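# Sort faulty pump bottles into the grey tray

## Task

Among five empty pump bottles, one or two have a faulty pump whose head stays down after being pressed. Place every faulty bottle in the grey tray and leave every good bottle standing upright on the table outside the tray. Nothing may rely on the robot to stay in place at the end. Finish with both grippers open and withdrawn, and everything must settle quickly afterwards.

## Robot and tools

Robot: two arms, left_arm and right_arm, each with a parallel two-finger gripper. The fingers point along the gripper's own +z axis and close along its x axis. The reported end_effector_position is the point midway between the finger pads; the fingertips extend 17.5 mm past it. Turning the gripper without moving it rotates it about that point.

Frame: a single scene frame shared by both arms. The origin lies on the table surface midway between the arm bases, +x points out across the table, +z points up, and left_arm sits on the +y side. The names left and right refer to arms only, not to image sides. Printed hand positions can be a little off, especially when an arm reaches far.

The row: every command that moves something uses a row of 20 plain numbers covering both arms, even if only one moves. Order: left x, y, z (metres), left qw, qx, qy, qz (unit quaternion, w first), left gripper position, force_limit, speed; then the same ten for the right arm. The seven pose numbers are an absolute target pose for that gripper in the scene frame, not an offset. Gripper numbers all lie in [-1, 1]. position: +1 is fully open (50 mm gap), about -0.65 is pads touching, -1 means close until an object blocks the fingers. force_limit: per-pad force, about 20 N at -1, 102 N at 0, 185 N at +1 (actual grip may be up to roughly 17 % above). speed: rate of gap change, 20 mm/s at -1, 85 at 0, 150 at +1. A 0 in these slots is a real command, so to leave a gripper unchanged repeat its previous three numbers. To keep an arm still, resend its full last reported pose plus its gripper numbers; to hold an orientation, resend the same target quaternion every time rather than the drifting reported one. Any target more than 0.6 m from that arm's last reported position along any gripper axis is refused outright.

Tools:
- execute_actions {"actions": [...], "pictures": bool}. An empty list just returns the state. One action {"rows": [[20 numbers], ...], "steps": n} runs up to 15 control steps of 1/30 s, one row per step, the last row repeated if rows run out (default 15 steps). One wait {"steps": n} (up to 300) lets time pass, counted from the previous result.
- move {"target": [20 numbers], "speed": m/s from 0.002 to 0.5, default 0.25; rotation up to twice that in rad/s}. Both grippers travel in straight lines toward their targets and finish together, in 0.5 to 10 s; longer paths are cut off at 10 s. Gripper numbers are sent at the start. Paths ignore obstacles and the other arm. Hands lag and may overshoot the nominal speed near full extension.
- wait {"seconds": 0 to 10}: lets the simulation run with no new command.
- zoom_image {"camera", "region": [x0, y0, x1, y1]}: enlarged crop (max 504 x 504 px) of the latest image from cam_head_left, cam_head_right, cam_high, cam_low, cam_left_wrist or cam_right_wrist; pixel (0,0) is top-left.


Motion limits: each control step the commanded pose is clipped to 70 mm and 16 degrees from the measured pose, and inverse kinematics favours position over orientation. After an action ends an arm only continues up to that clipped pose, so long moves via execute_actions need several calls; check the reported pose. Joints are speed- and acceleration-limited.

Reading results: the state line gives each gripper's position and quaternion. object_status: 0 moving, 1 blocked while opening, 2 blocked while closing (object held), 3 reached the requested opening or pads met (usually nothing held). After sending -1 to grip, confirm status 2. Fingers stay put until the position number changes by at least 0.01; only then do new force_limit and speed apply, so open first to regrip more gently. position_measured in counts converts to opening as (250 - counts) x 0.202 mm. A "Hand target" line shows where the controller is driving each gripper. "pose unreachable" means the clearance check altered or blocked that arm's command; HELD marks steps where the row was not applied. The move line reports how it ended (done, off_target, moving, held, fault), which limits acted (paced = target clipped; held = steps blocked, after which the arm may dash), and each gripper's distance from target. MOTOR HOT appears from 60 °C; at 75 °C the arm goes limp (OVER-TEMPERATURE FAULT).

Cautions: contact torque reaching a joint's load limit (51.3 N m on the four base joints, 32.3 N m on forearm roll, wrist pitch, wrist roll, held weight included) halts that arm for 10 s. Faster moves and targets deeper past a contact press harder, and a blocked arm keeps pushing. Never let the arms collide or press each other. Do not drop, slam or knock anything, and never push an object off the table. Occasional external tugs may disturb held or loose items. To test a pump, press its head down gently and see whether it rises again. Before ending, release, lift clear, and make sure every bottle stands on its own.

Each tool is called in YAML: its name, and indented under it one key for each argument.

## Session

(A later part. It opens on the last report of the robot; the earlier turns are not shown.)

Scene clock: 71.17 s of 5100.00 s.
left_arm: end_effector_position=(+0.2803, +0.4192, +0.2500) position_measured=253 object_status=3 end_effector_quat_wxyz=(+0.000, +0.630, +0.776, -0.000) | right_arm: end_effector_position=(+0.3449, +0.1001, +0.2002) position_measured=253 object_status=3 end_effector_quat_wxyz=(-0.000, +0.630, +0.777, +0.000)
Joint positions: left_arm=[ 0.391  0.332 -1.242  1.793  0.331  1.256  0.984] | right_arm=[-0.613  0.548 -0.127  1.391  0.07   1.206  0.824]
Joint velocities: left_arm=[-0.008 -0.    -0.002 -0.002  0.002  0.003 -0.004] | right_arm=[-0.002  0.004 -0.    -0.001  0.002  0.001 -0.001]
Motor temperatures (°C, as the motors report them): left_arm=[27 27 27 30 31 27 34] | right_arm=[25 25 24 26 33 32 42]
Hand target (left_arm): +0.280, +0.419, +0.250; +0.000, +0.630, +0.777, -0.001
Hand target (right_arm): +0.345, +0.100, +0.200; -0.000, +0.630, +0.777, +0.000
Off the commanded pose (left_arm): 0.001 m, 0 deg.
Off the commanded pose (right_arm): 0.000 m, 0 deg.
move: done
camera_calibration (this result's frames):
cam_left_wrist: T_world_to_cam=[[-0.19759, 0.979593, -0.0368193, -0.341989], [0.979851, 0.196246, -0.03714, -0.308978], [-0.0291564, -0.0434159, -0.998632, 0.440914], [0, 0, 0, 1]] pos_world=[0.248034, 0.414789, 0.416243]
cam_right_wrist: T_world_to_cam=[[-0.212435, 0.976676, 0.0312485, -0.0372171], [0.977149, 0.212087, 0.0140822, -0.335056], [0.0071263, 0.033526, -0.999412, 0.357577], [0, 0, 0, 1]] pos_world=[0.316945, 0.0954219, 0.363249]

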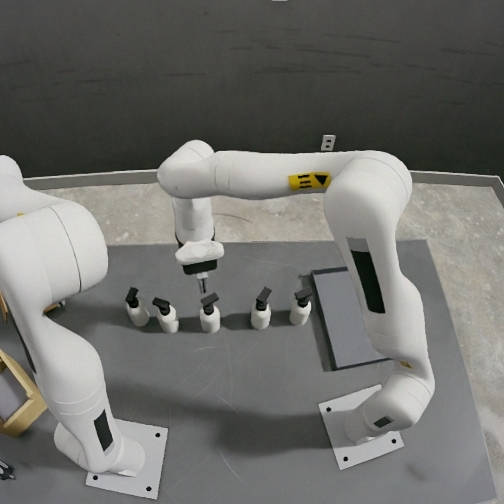

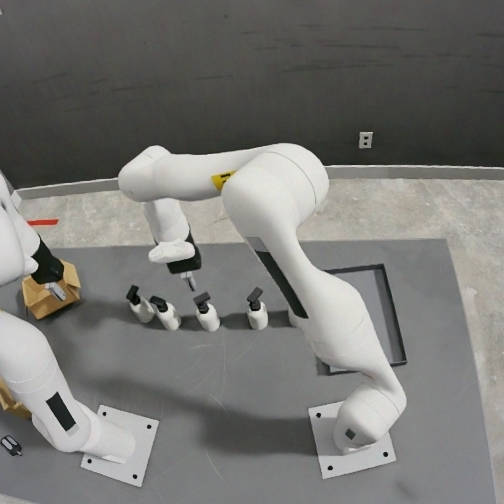

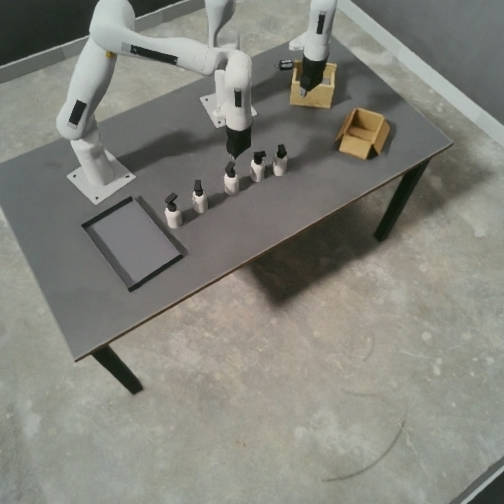

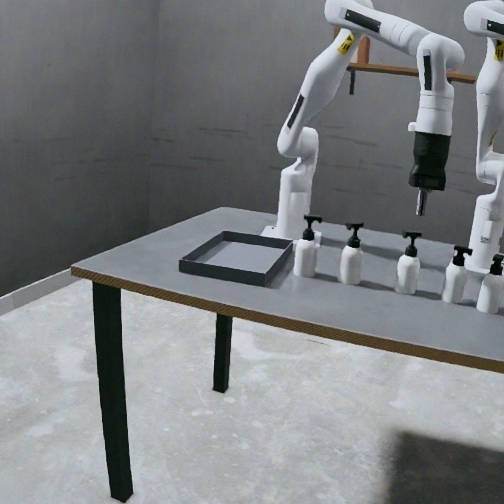

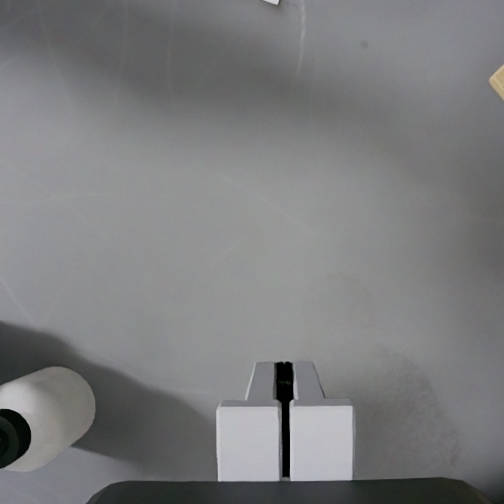

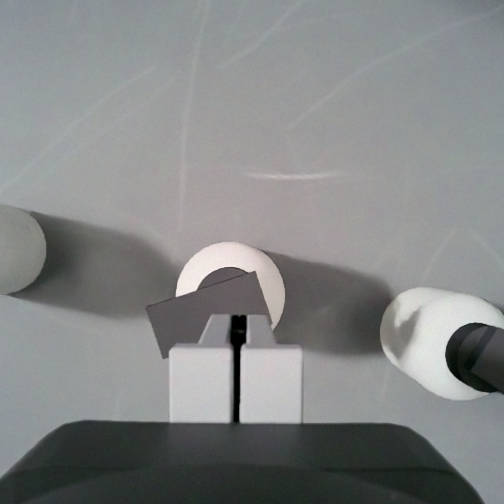

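move:
  target: [0.28,0.42,0.25,0,0.63,0.777,0,-1,0,0,0.341,0.095,0.141,0,0.63,0.777,0,-1,0,0]
  speed: 0.05

move:
  target: [0.28,0.42,0.25,0,0.63,0.777,0,-1,0,0,0.341,0.095,0.22,0,0.63,0.777,0,1,0,1]
  speed: 0.15

zoom_image:
  camera: "cam_low"
  region: [290, 205, 504, 290]

zoom_image:
  camera: "cam_high"
  region: [150, 120, 310, 240]

Scene clock: 79.53 s of 5100.00 s.
left_arm: end_effector_position=(+0.2800, +0.4200, +0.2500) position_measured=253 object_status=3 end_effector_quat_wxyz=(+0.000, +0.630, +0.777, -0.000) | right_arm: end_effector_position=(+0.3423, +0.0967, +0.1446) position_measured=253 object_status=3 end_effector_quat_wxyz=(-0.000, +0.630, +0.777, +0.004)
Joint positions: left_arm=[ 0.39   0.331 -1.243  1.794  0.33   1.254  0.984] | right_arm=[-0.611  0.592 -0.125  1.509  0.081  1.039  0.814]
Joint velocities: left_arm=[ 0.    -0.001 -0.001 -0.     0.001 -0.     0.   ] | right_arm=[-0.    -0.002  0.     0.004 -0.    -0.005 -0.001]
Motor temperatures (°C, as the motors report them): left_arm=[27 27 27 30 31 27 34] | right_arm=[25 25 24 26 33 32 42]
Hand target (left_arm): +0.280, +0.420, +0.250; +0.000, +0.630, +0.777, -0.000
Hand target (right_arm): +0.341, +0.095, +0.141; -0.000, +0.630, +0.777, -0.000
Off the commanded pose (left_arm): 0.000 m, 0 deg.
Off the commanded pose (right_arm): 0.004 m, 0 deg.
After step 90, 3.90 s passed at rest.
move: off_target (right_arm)
camera_calibration (this result's frames):
cam_left_wrist: T_world_to_cam=[[-0.198656, 0.979409, -0.0359838, -0.342635], [0.979648, 0.197361, -0.0365747, -0.309417], [-0.0287198, -0.0425172, -0.998683, 0.440436], [0, 0, 0, 1]] pos_world=[0.247703, 0.415372, 0.416209]
cam_right_wrist: T_world_to_cam=[[-0.212894, 0.976438, 0.0352916, -0.0331107], [0.977007, 0.212314, 0.0195011, -0.331739], [0.0115487, 0.0386318, -0.999187, 0.300016], [0, 0, 0, 1]] pos_world=[0.313597, 0.0911731, 0.30741]

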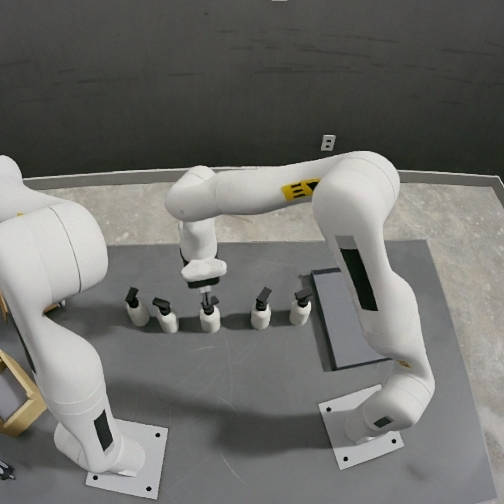

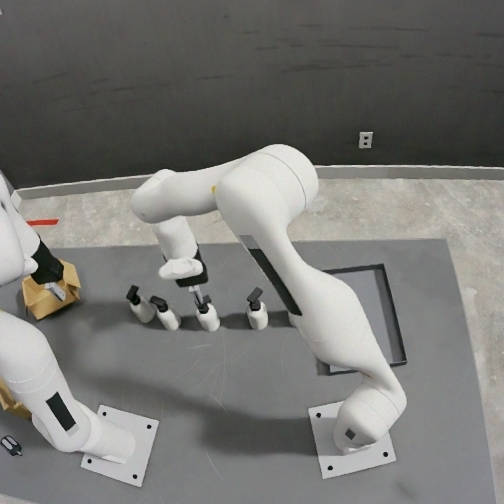

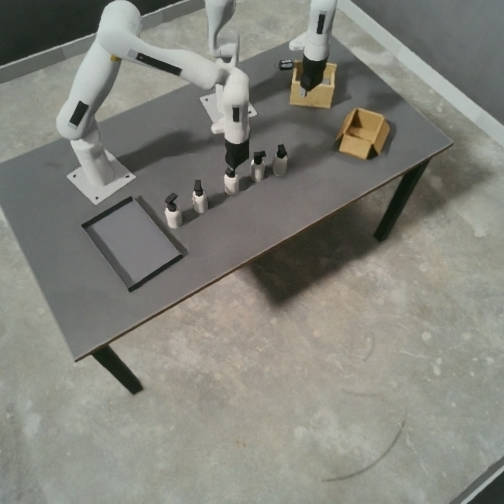

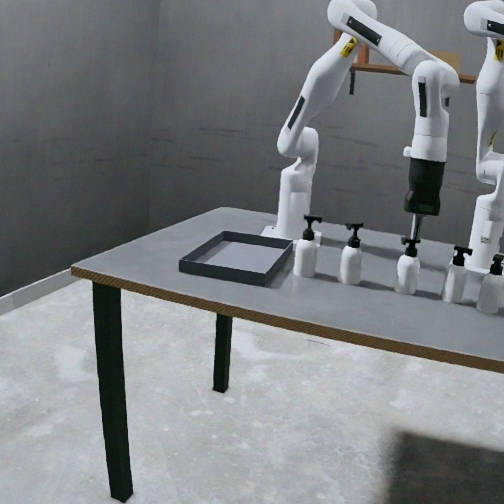

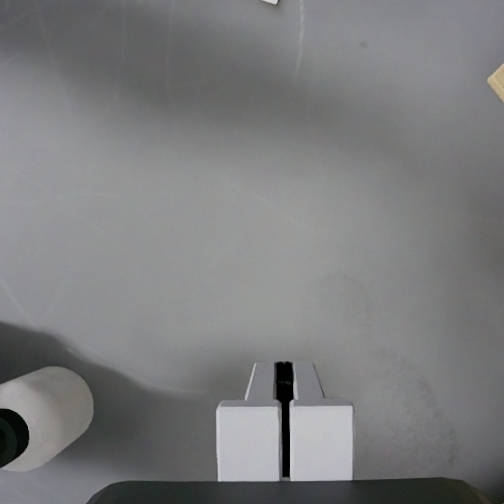

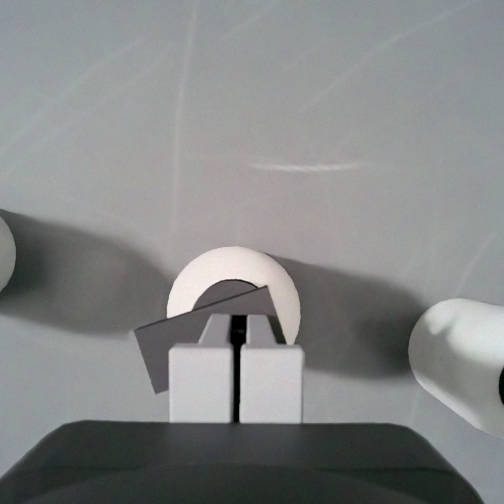

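Scene clock: 80.43 s of 5100.00 s.
left_arm: end_effector_position=(+0.2800, +0.4200, +0.2500) position_measured=253 object_status=3 end_effector_quat_wxyz=(-0.000, +0.630, +0.777, +0.000) | right_arm: end_effector_position=(+0.3408, +0.0947, +0.2200) position_measured=3 object_status=3 end_effector_quat_wxyz=(+0.000, +0.630, +0.777, +0.000)
Joint positions: left_arm=[ 0.39   0.331 -1.243  1.794  0.33   1.254  0.984] | right_arm=[-0.611  0.517 -0.127  1.377  0.066  1.251  0.827]
Joint velocities: left_arm=[ 0.001 -0.001  0.002 -0.002  0.001 -0.    -0.001] | right_arm=[-0.     0.    -0.    -0.002 -0.     0.005 -0.   ]
Motor temperatures (°C, as the motors report them): left_arm=[27 27 27 30 31 27 34] | right_arm=[25 25 24 26 33 32 42]
Hand target (left_arm): +0.280, +0.420, +0.250; -0.000, +0.630, +0.777, -0.000
Hand target (right_arm): +0.341, +0.095, +0.220; +0.000, +0.630, +0.777, -0.000
Off the commanded pose (left_arm): 0.000 m, 0 deg.
Off the commanded pose (right_arm): 0.000 m, 0 deg.
move: done
camera_calibration (this result's frames):
cam_left_wrist: T_world_to_cam=[[-0.198655, 0.979409, -0.0359788, -0.342638], [0.979649, 0.19736, -0.0365719, -0.309418], [-0.028718, -0.0425118, -0.998683, 0.440432], [0, 0, 0, 1]] pos_world=[0.247702, 0.415374, 0.416209]
cam_right_wrist: T_world_to_cam=[[-0.212211, 0.976745, 0.0305879, -0.0334258], [0.977198, 0.211876, 0.0138623, -0.330147], [0.00705904, 0.0328322, -0.999436, 0.377617], [0, 0, 0, 1]] pos_world=[0.31286, 0.0902006, 0.383003]

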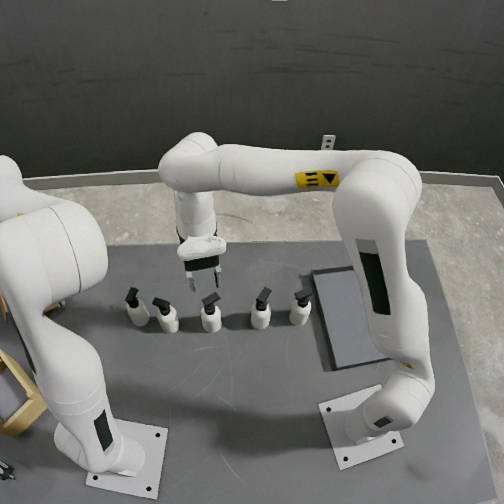

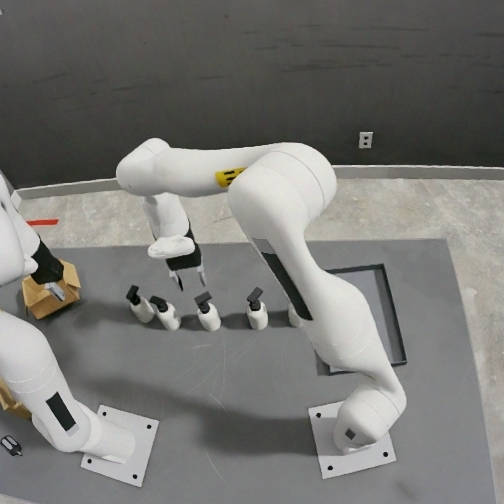

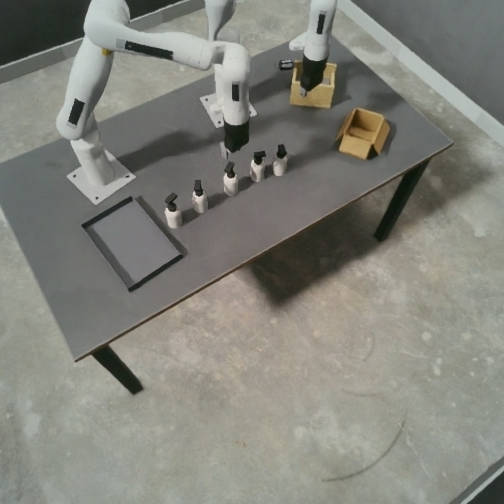

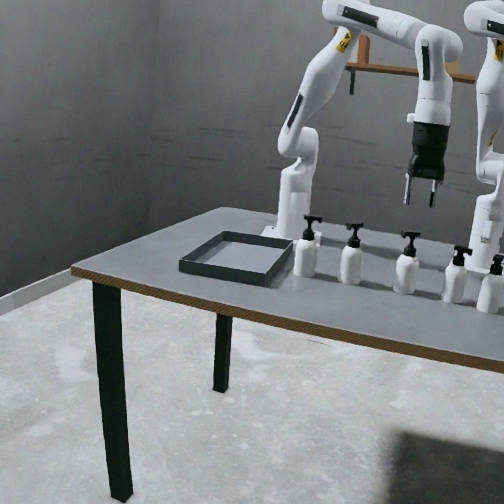

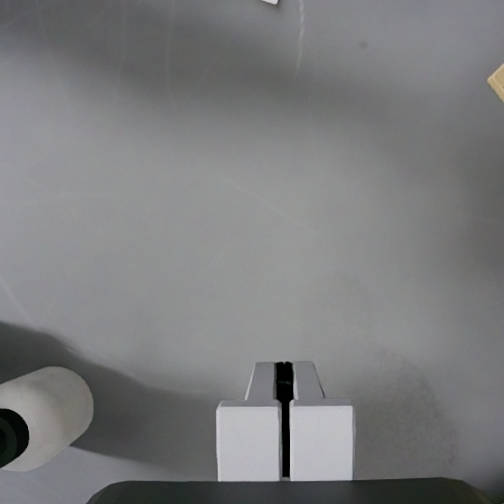

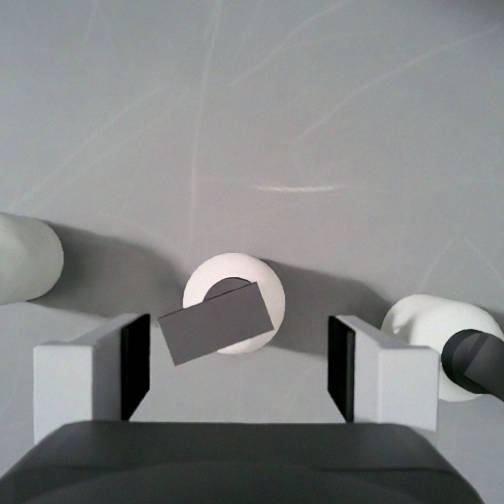

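Region (290, 205, 504, 290) of cam_low's 504x504 image, scaled by 2.355, with more detail than that image has; it fills the top 200 rows of this view, and the rest is white.

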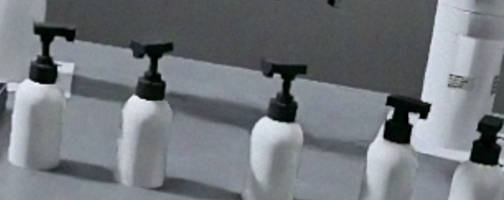

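Region (150, 120, 310, 240) of cam_high's 504x504 image, scaled by 3.150, with more detail than that image has; it fills the top 378 rows of this view, and the rest is white.

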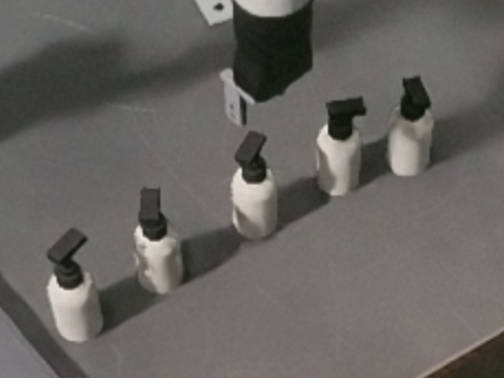

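move:
  target: [0.352,0.293,0.2,0,0.731,0.682,0,1,0,1,0.33,0.02,0.24,0,0.63,0.777,0,1,0,1]

Scene clock: 95.40 s of 5100.00 s.
left_arm: end_effector_position=(+0.3518, +0.2935, +0.2001) position_measured=3 object_status=3 end_effector_quat_wxyz=(-0.000, +0.731, +0.682, +0.000) | right_arm: end_effector_position=(+0.3301, +0.0199, +0.2397) position_measured=3 object_status=3 end_effector_quat_wxyz=(+0.000, +0.630, +0.777, -0.000)
Joint positions: left_arm=[ 0.556  0.482 -1.059  1.756  0.453  1.173  1.012] | right_arm=[-0.516  0.364 -0.122  1.557  0.046  1.225  0.925]
Joint velocities: left_arm=[-0.001  0.006  0.002 -0.001  0.    -0.     0.   ] | right_arm=[ 0.002 -0.004  0.001  0.001 -0.    -0.     0.001]
Motor temperatures (°C, as the motors report them): left_arm=[27 27 27 30 31 27 34] | right_arm=[25 25 24 26 33 32 42]
Hand target (left_arm): +0.352, +0.294, +0.200; -0.000, +0.731, +0.682, +0.000
Hand target (right_arm): +0.330, +0.020, +0.240; +0.000, +0.630, +0.777, -0.000
Off the commanded pose (left_arm): 0.001 m, 0 deg.
Off the commanded pose (right_arm): 0.000 m, 0 deg.
After step 90, 10.87 s passed at rest.
move: done
camera_calibration (this result's frames):
cam_left_wrist: T_world_to_cam=[[0.076974, 0.996415, -0.0351045, -0.308449], [0.996278, -0.0782385, -0.0361905, -0.281615], [-0.0388073, -0.0321881, -0.998728, 0.387765], [0, 0, 0, 1]] pos_world=[0.319357, 0.297792, 0.366252]
cam_right_wrist: T_world_to_cam=[[-0.212839, 0.976623, 0.0301234, 0.0371026], [0.977064, 0.212521, 0.0134422, -0.303984], [0.00672607, 0.0322936, -0.999456, 0.399994], [0, 0, 0, 1]] pos_world=[0.302218, 0.0154503, 0.402745]

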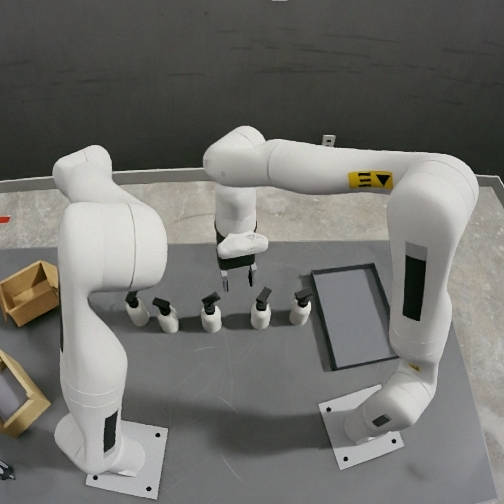

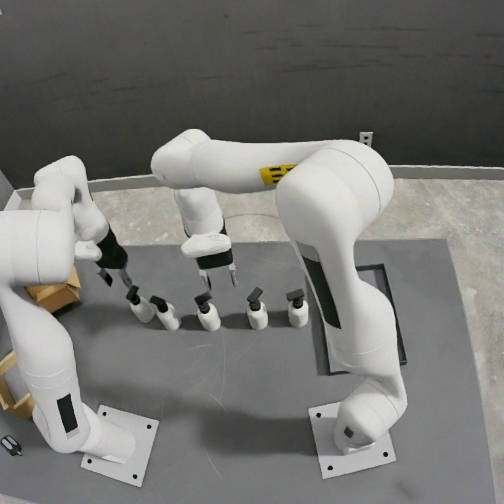

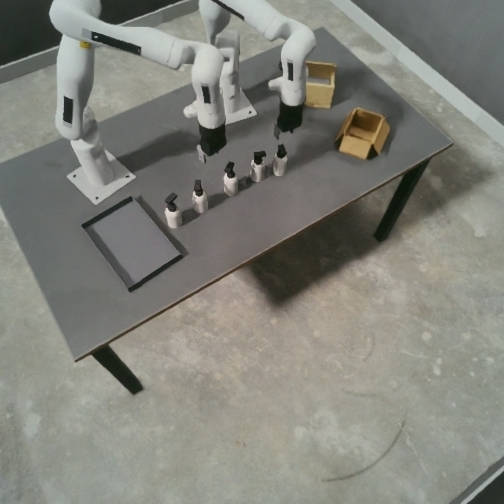

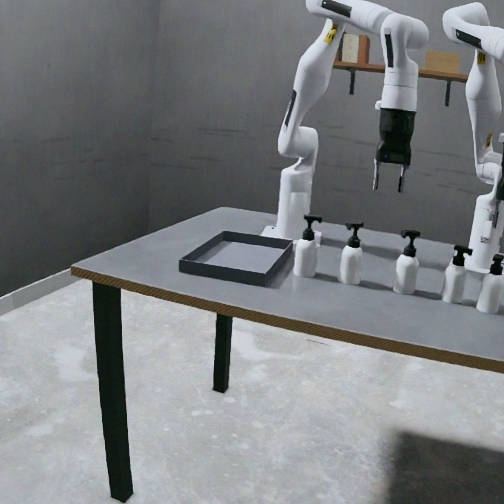

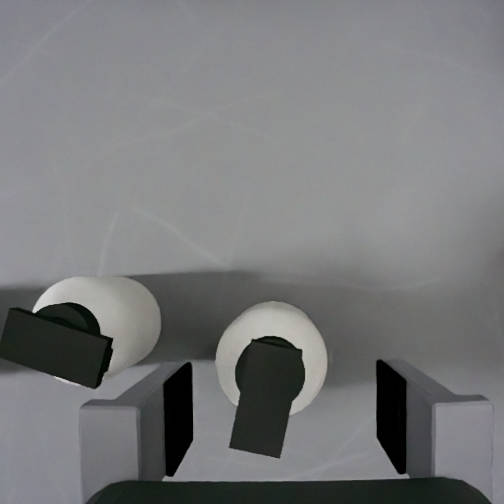

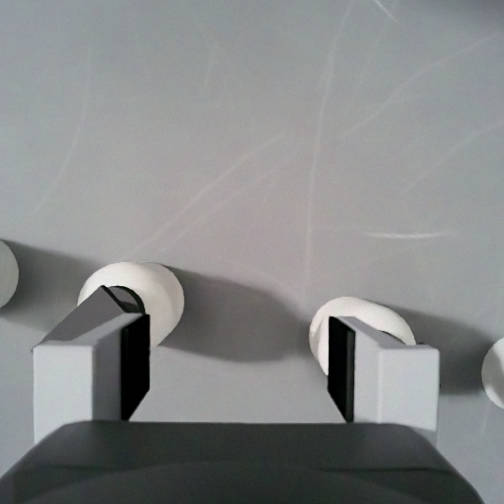

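move:
  target: [0.352,0.292,0.11,0,0.731,0.682,0,1,0,1,0.33,0.02,0.24,0,0.63,0.777,0,1,0,1]
  speed: 0.08

Scene clock: 103.10 s of 5100.00 s.
left_arm: end_effector_position=(+0.3517, +0.2920, +0.1103) position_measured=3 object_status=3 end_effector_quat_wxyz=(+0.000, +0.731, +0.682, +0.000) | right_arm: end_effector_position=(+0.3300, +0.0200, +0.2400) position_measured=3 object_status=3 end_effector_quat_wxyz=(-0.000, +0.630, +0.777, +0.000)
Joint positions: left_arm=[ 0.472  0.611 -0.953  1.9    0.612  0.953  0.878] | right_arm=[-0.516  0.363 -0.122  1.557  0.046  1.225  0.924]
Joint velocities: left_arm=[-0.005  0.004  0.001  0.001  0.    -0.002 -0.003] | right_arm=[ 0.     0.     0.     0.    -0.001 -0.    -0.   ]
Motor temperatures (°C, as the motors report them): left_arm=[27 27 27 30 31 27 34] | right_arm=[25 25 24 26 33 32 42]
Hand target (left_arm): +0.352, +0.292, +0.110; -0.000, +0.731, +0.682, +0.000
Hand target (right_arm): +0.330, +0.020, +0.240; -0.000, +0.630, +0.777, -0.000
Off the commanded pose (left_arm): 0.000 m, 0 deg.
Off the commanded pose (right_arm): 0.000 m, 0 deg.
After step 90, 3.23 s passed at rest.
move: done
camera_calibration (this result's frames):
cam_left_wrist: T_world_to_cam=[[0.0776215, 0.996334, -0.0359516, -0.310136], [0.996216, -0.0789258, -0.0364058, -0.284677], [-0.0391099, -0.0329897, -0.99869, 0.298407], [0, 0, 0, 1]] pos_world=[0.319344, 0.296376, 0.276502]
cam_right_wrist: T_world_to_cam=[[-0.212616, 0.976655, 0.0306383, 0.0368024], [0.977111, 0.212281, 0.0138116, -0.303991], [0.00698518, 0.0328736, -0.999435, 0.400168], [0, 0, 0, 1]] pos_world=[0.302063, 0.0154335, 0.403012]

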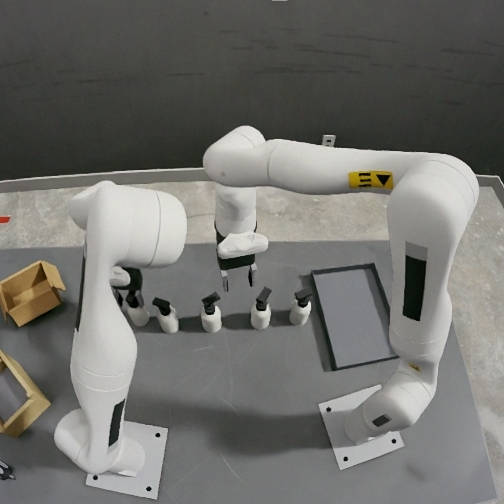

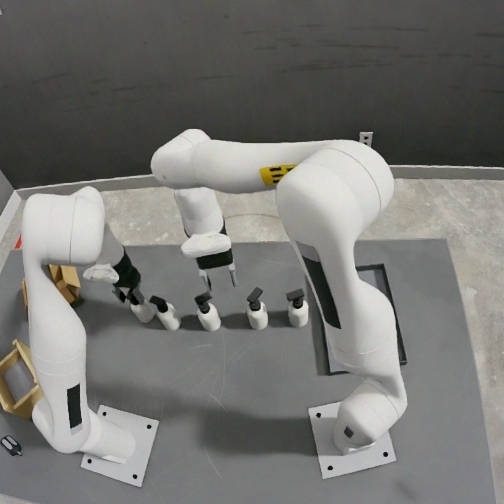

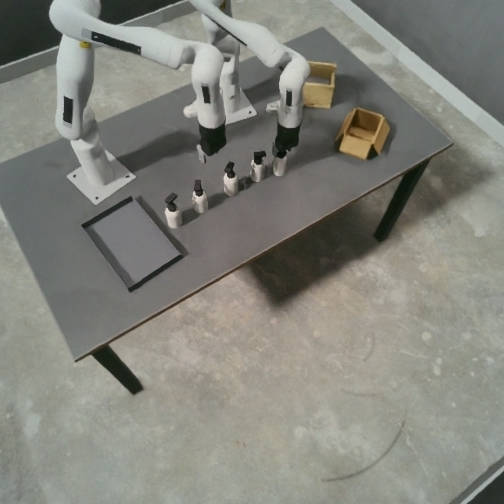

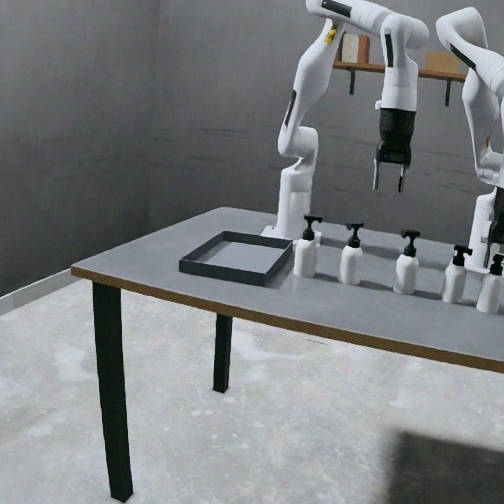

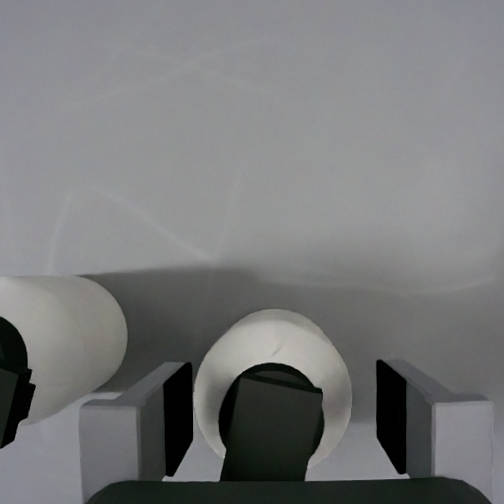

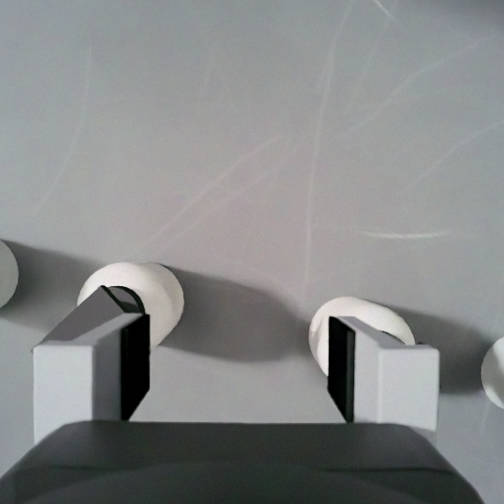

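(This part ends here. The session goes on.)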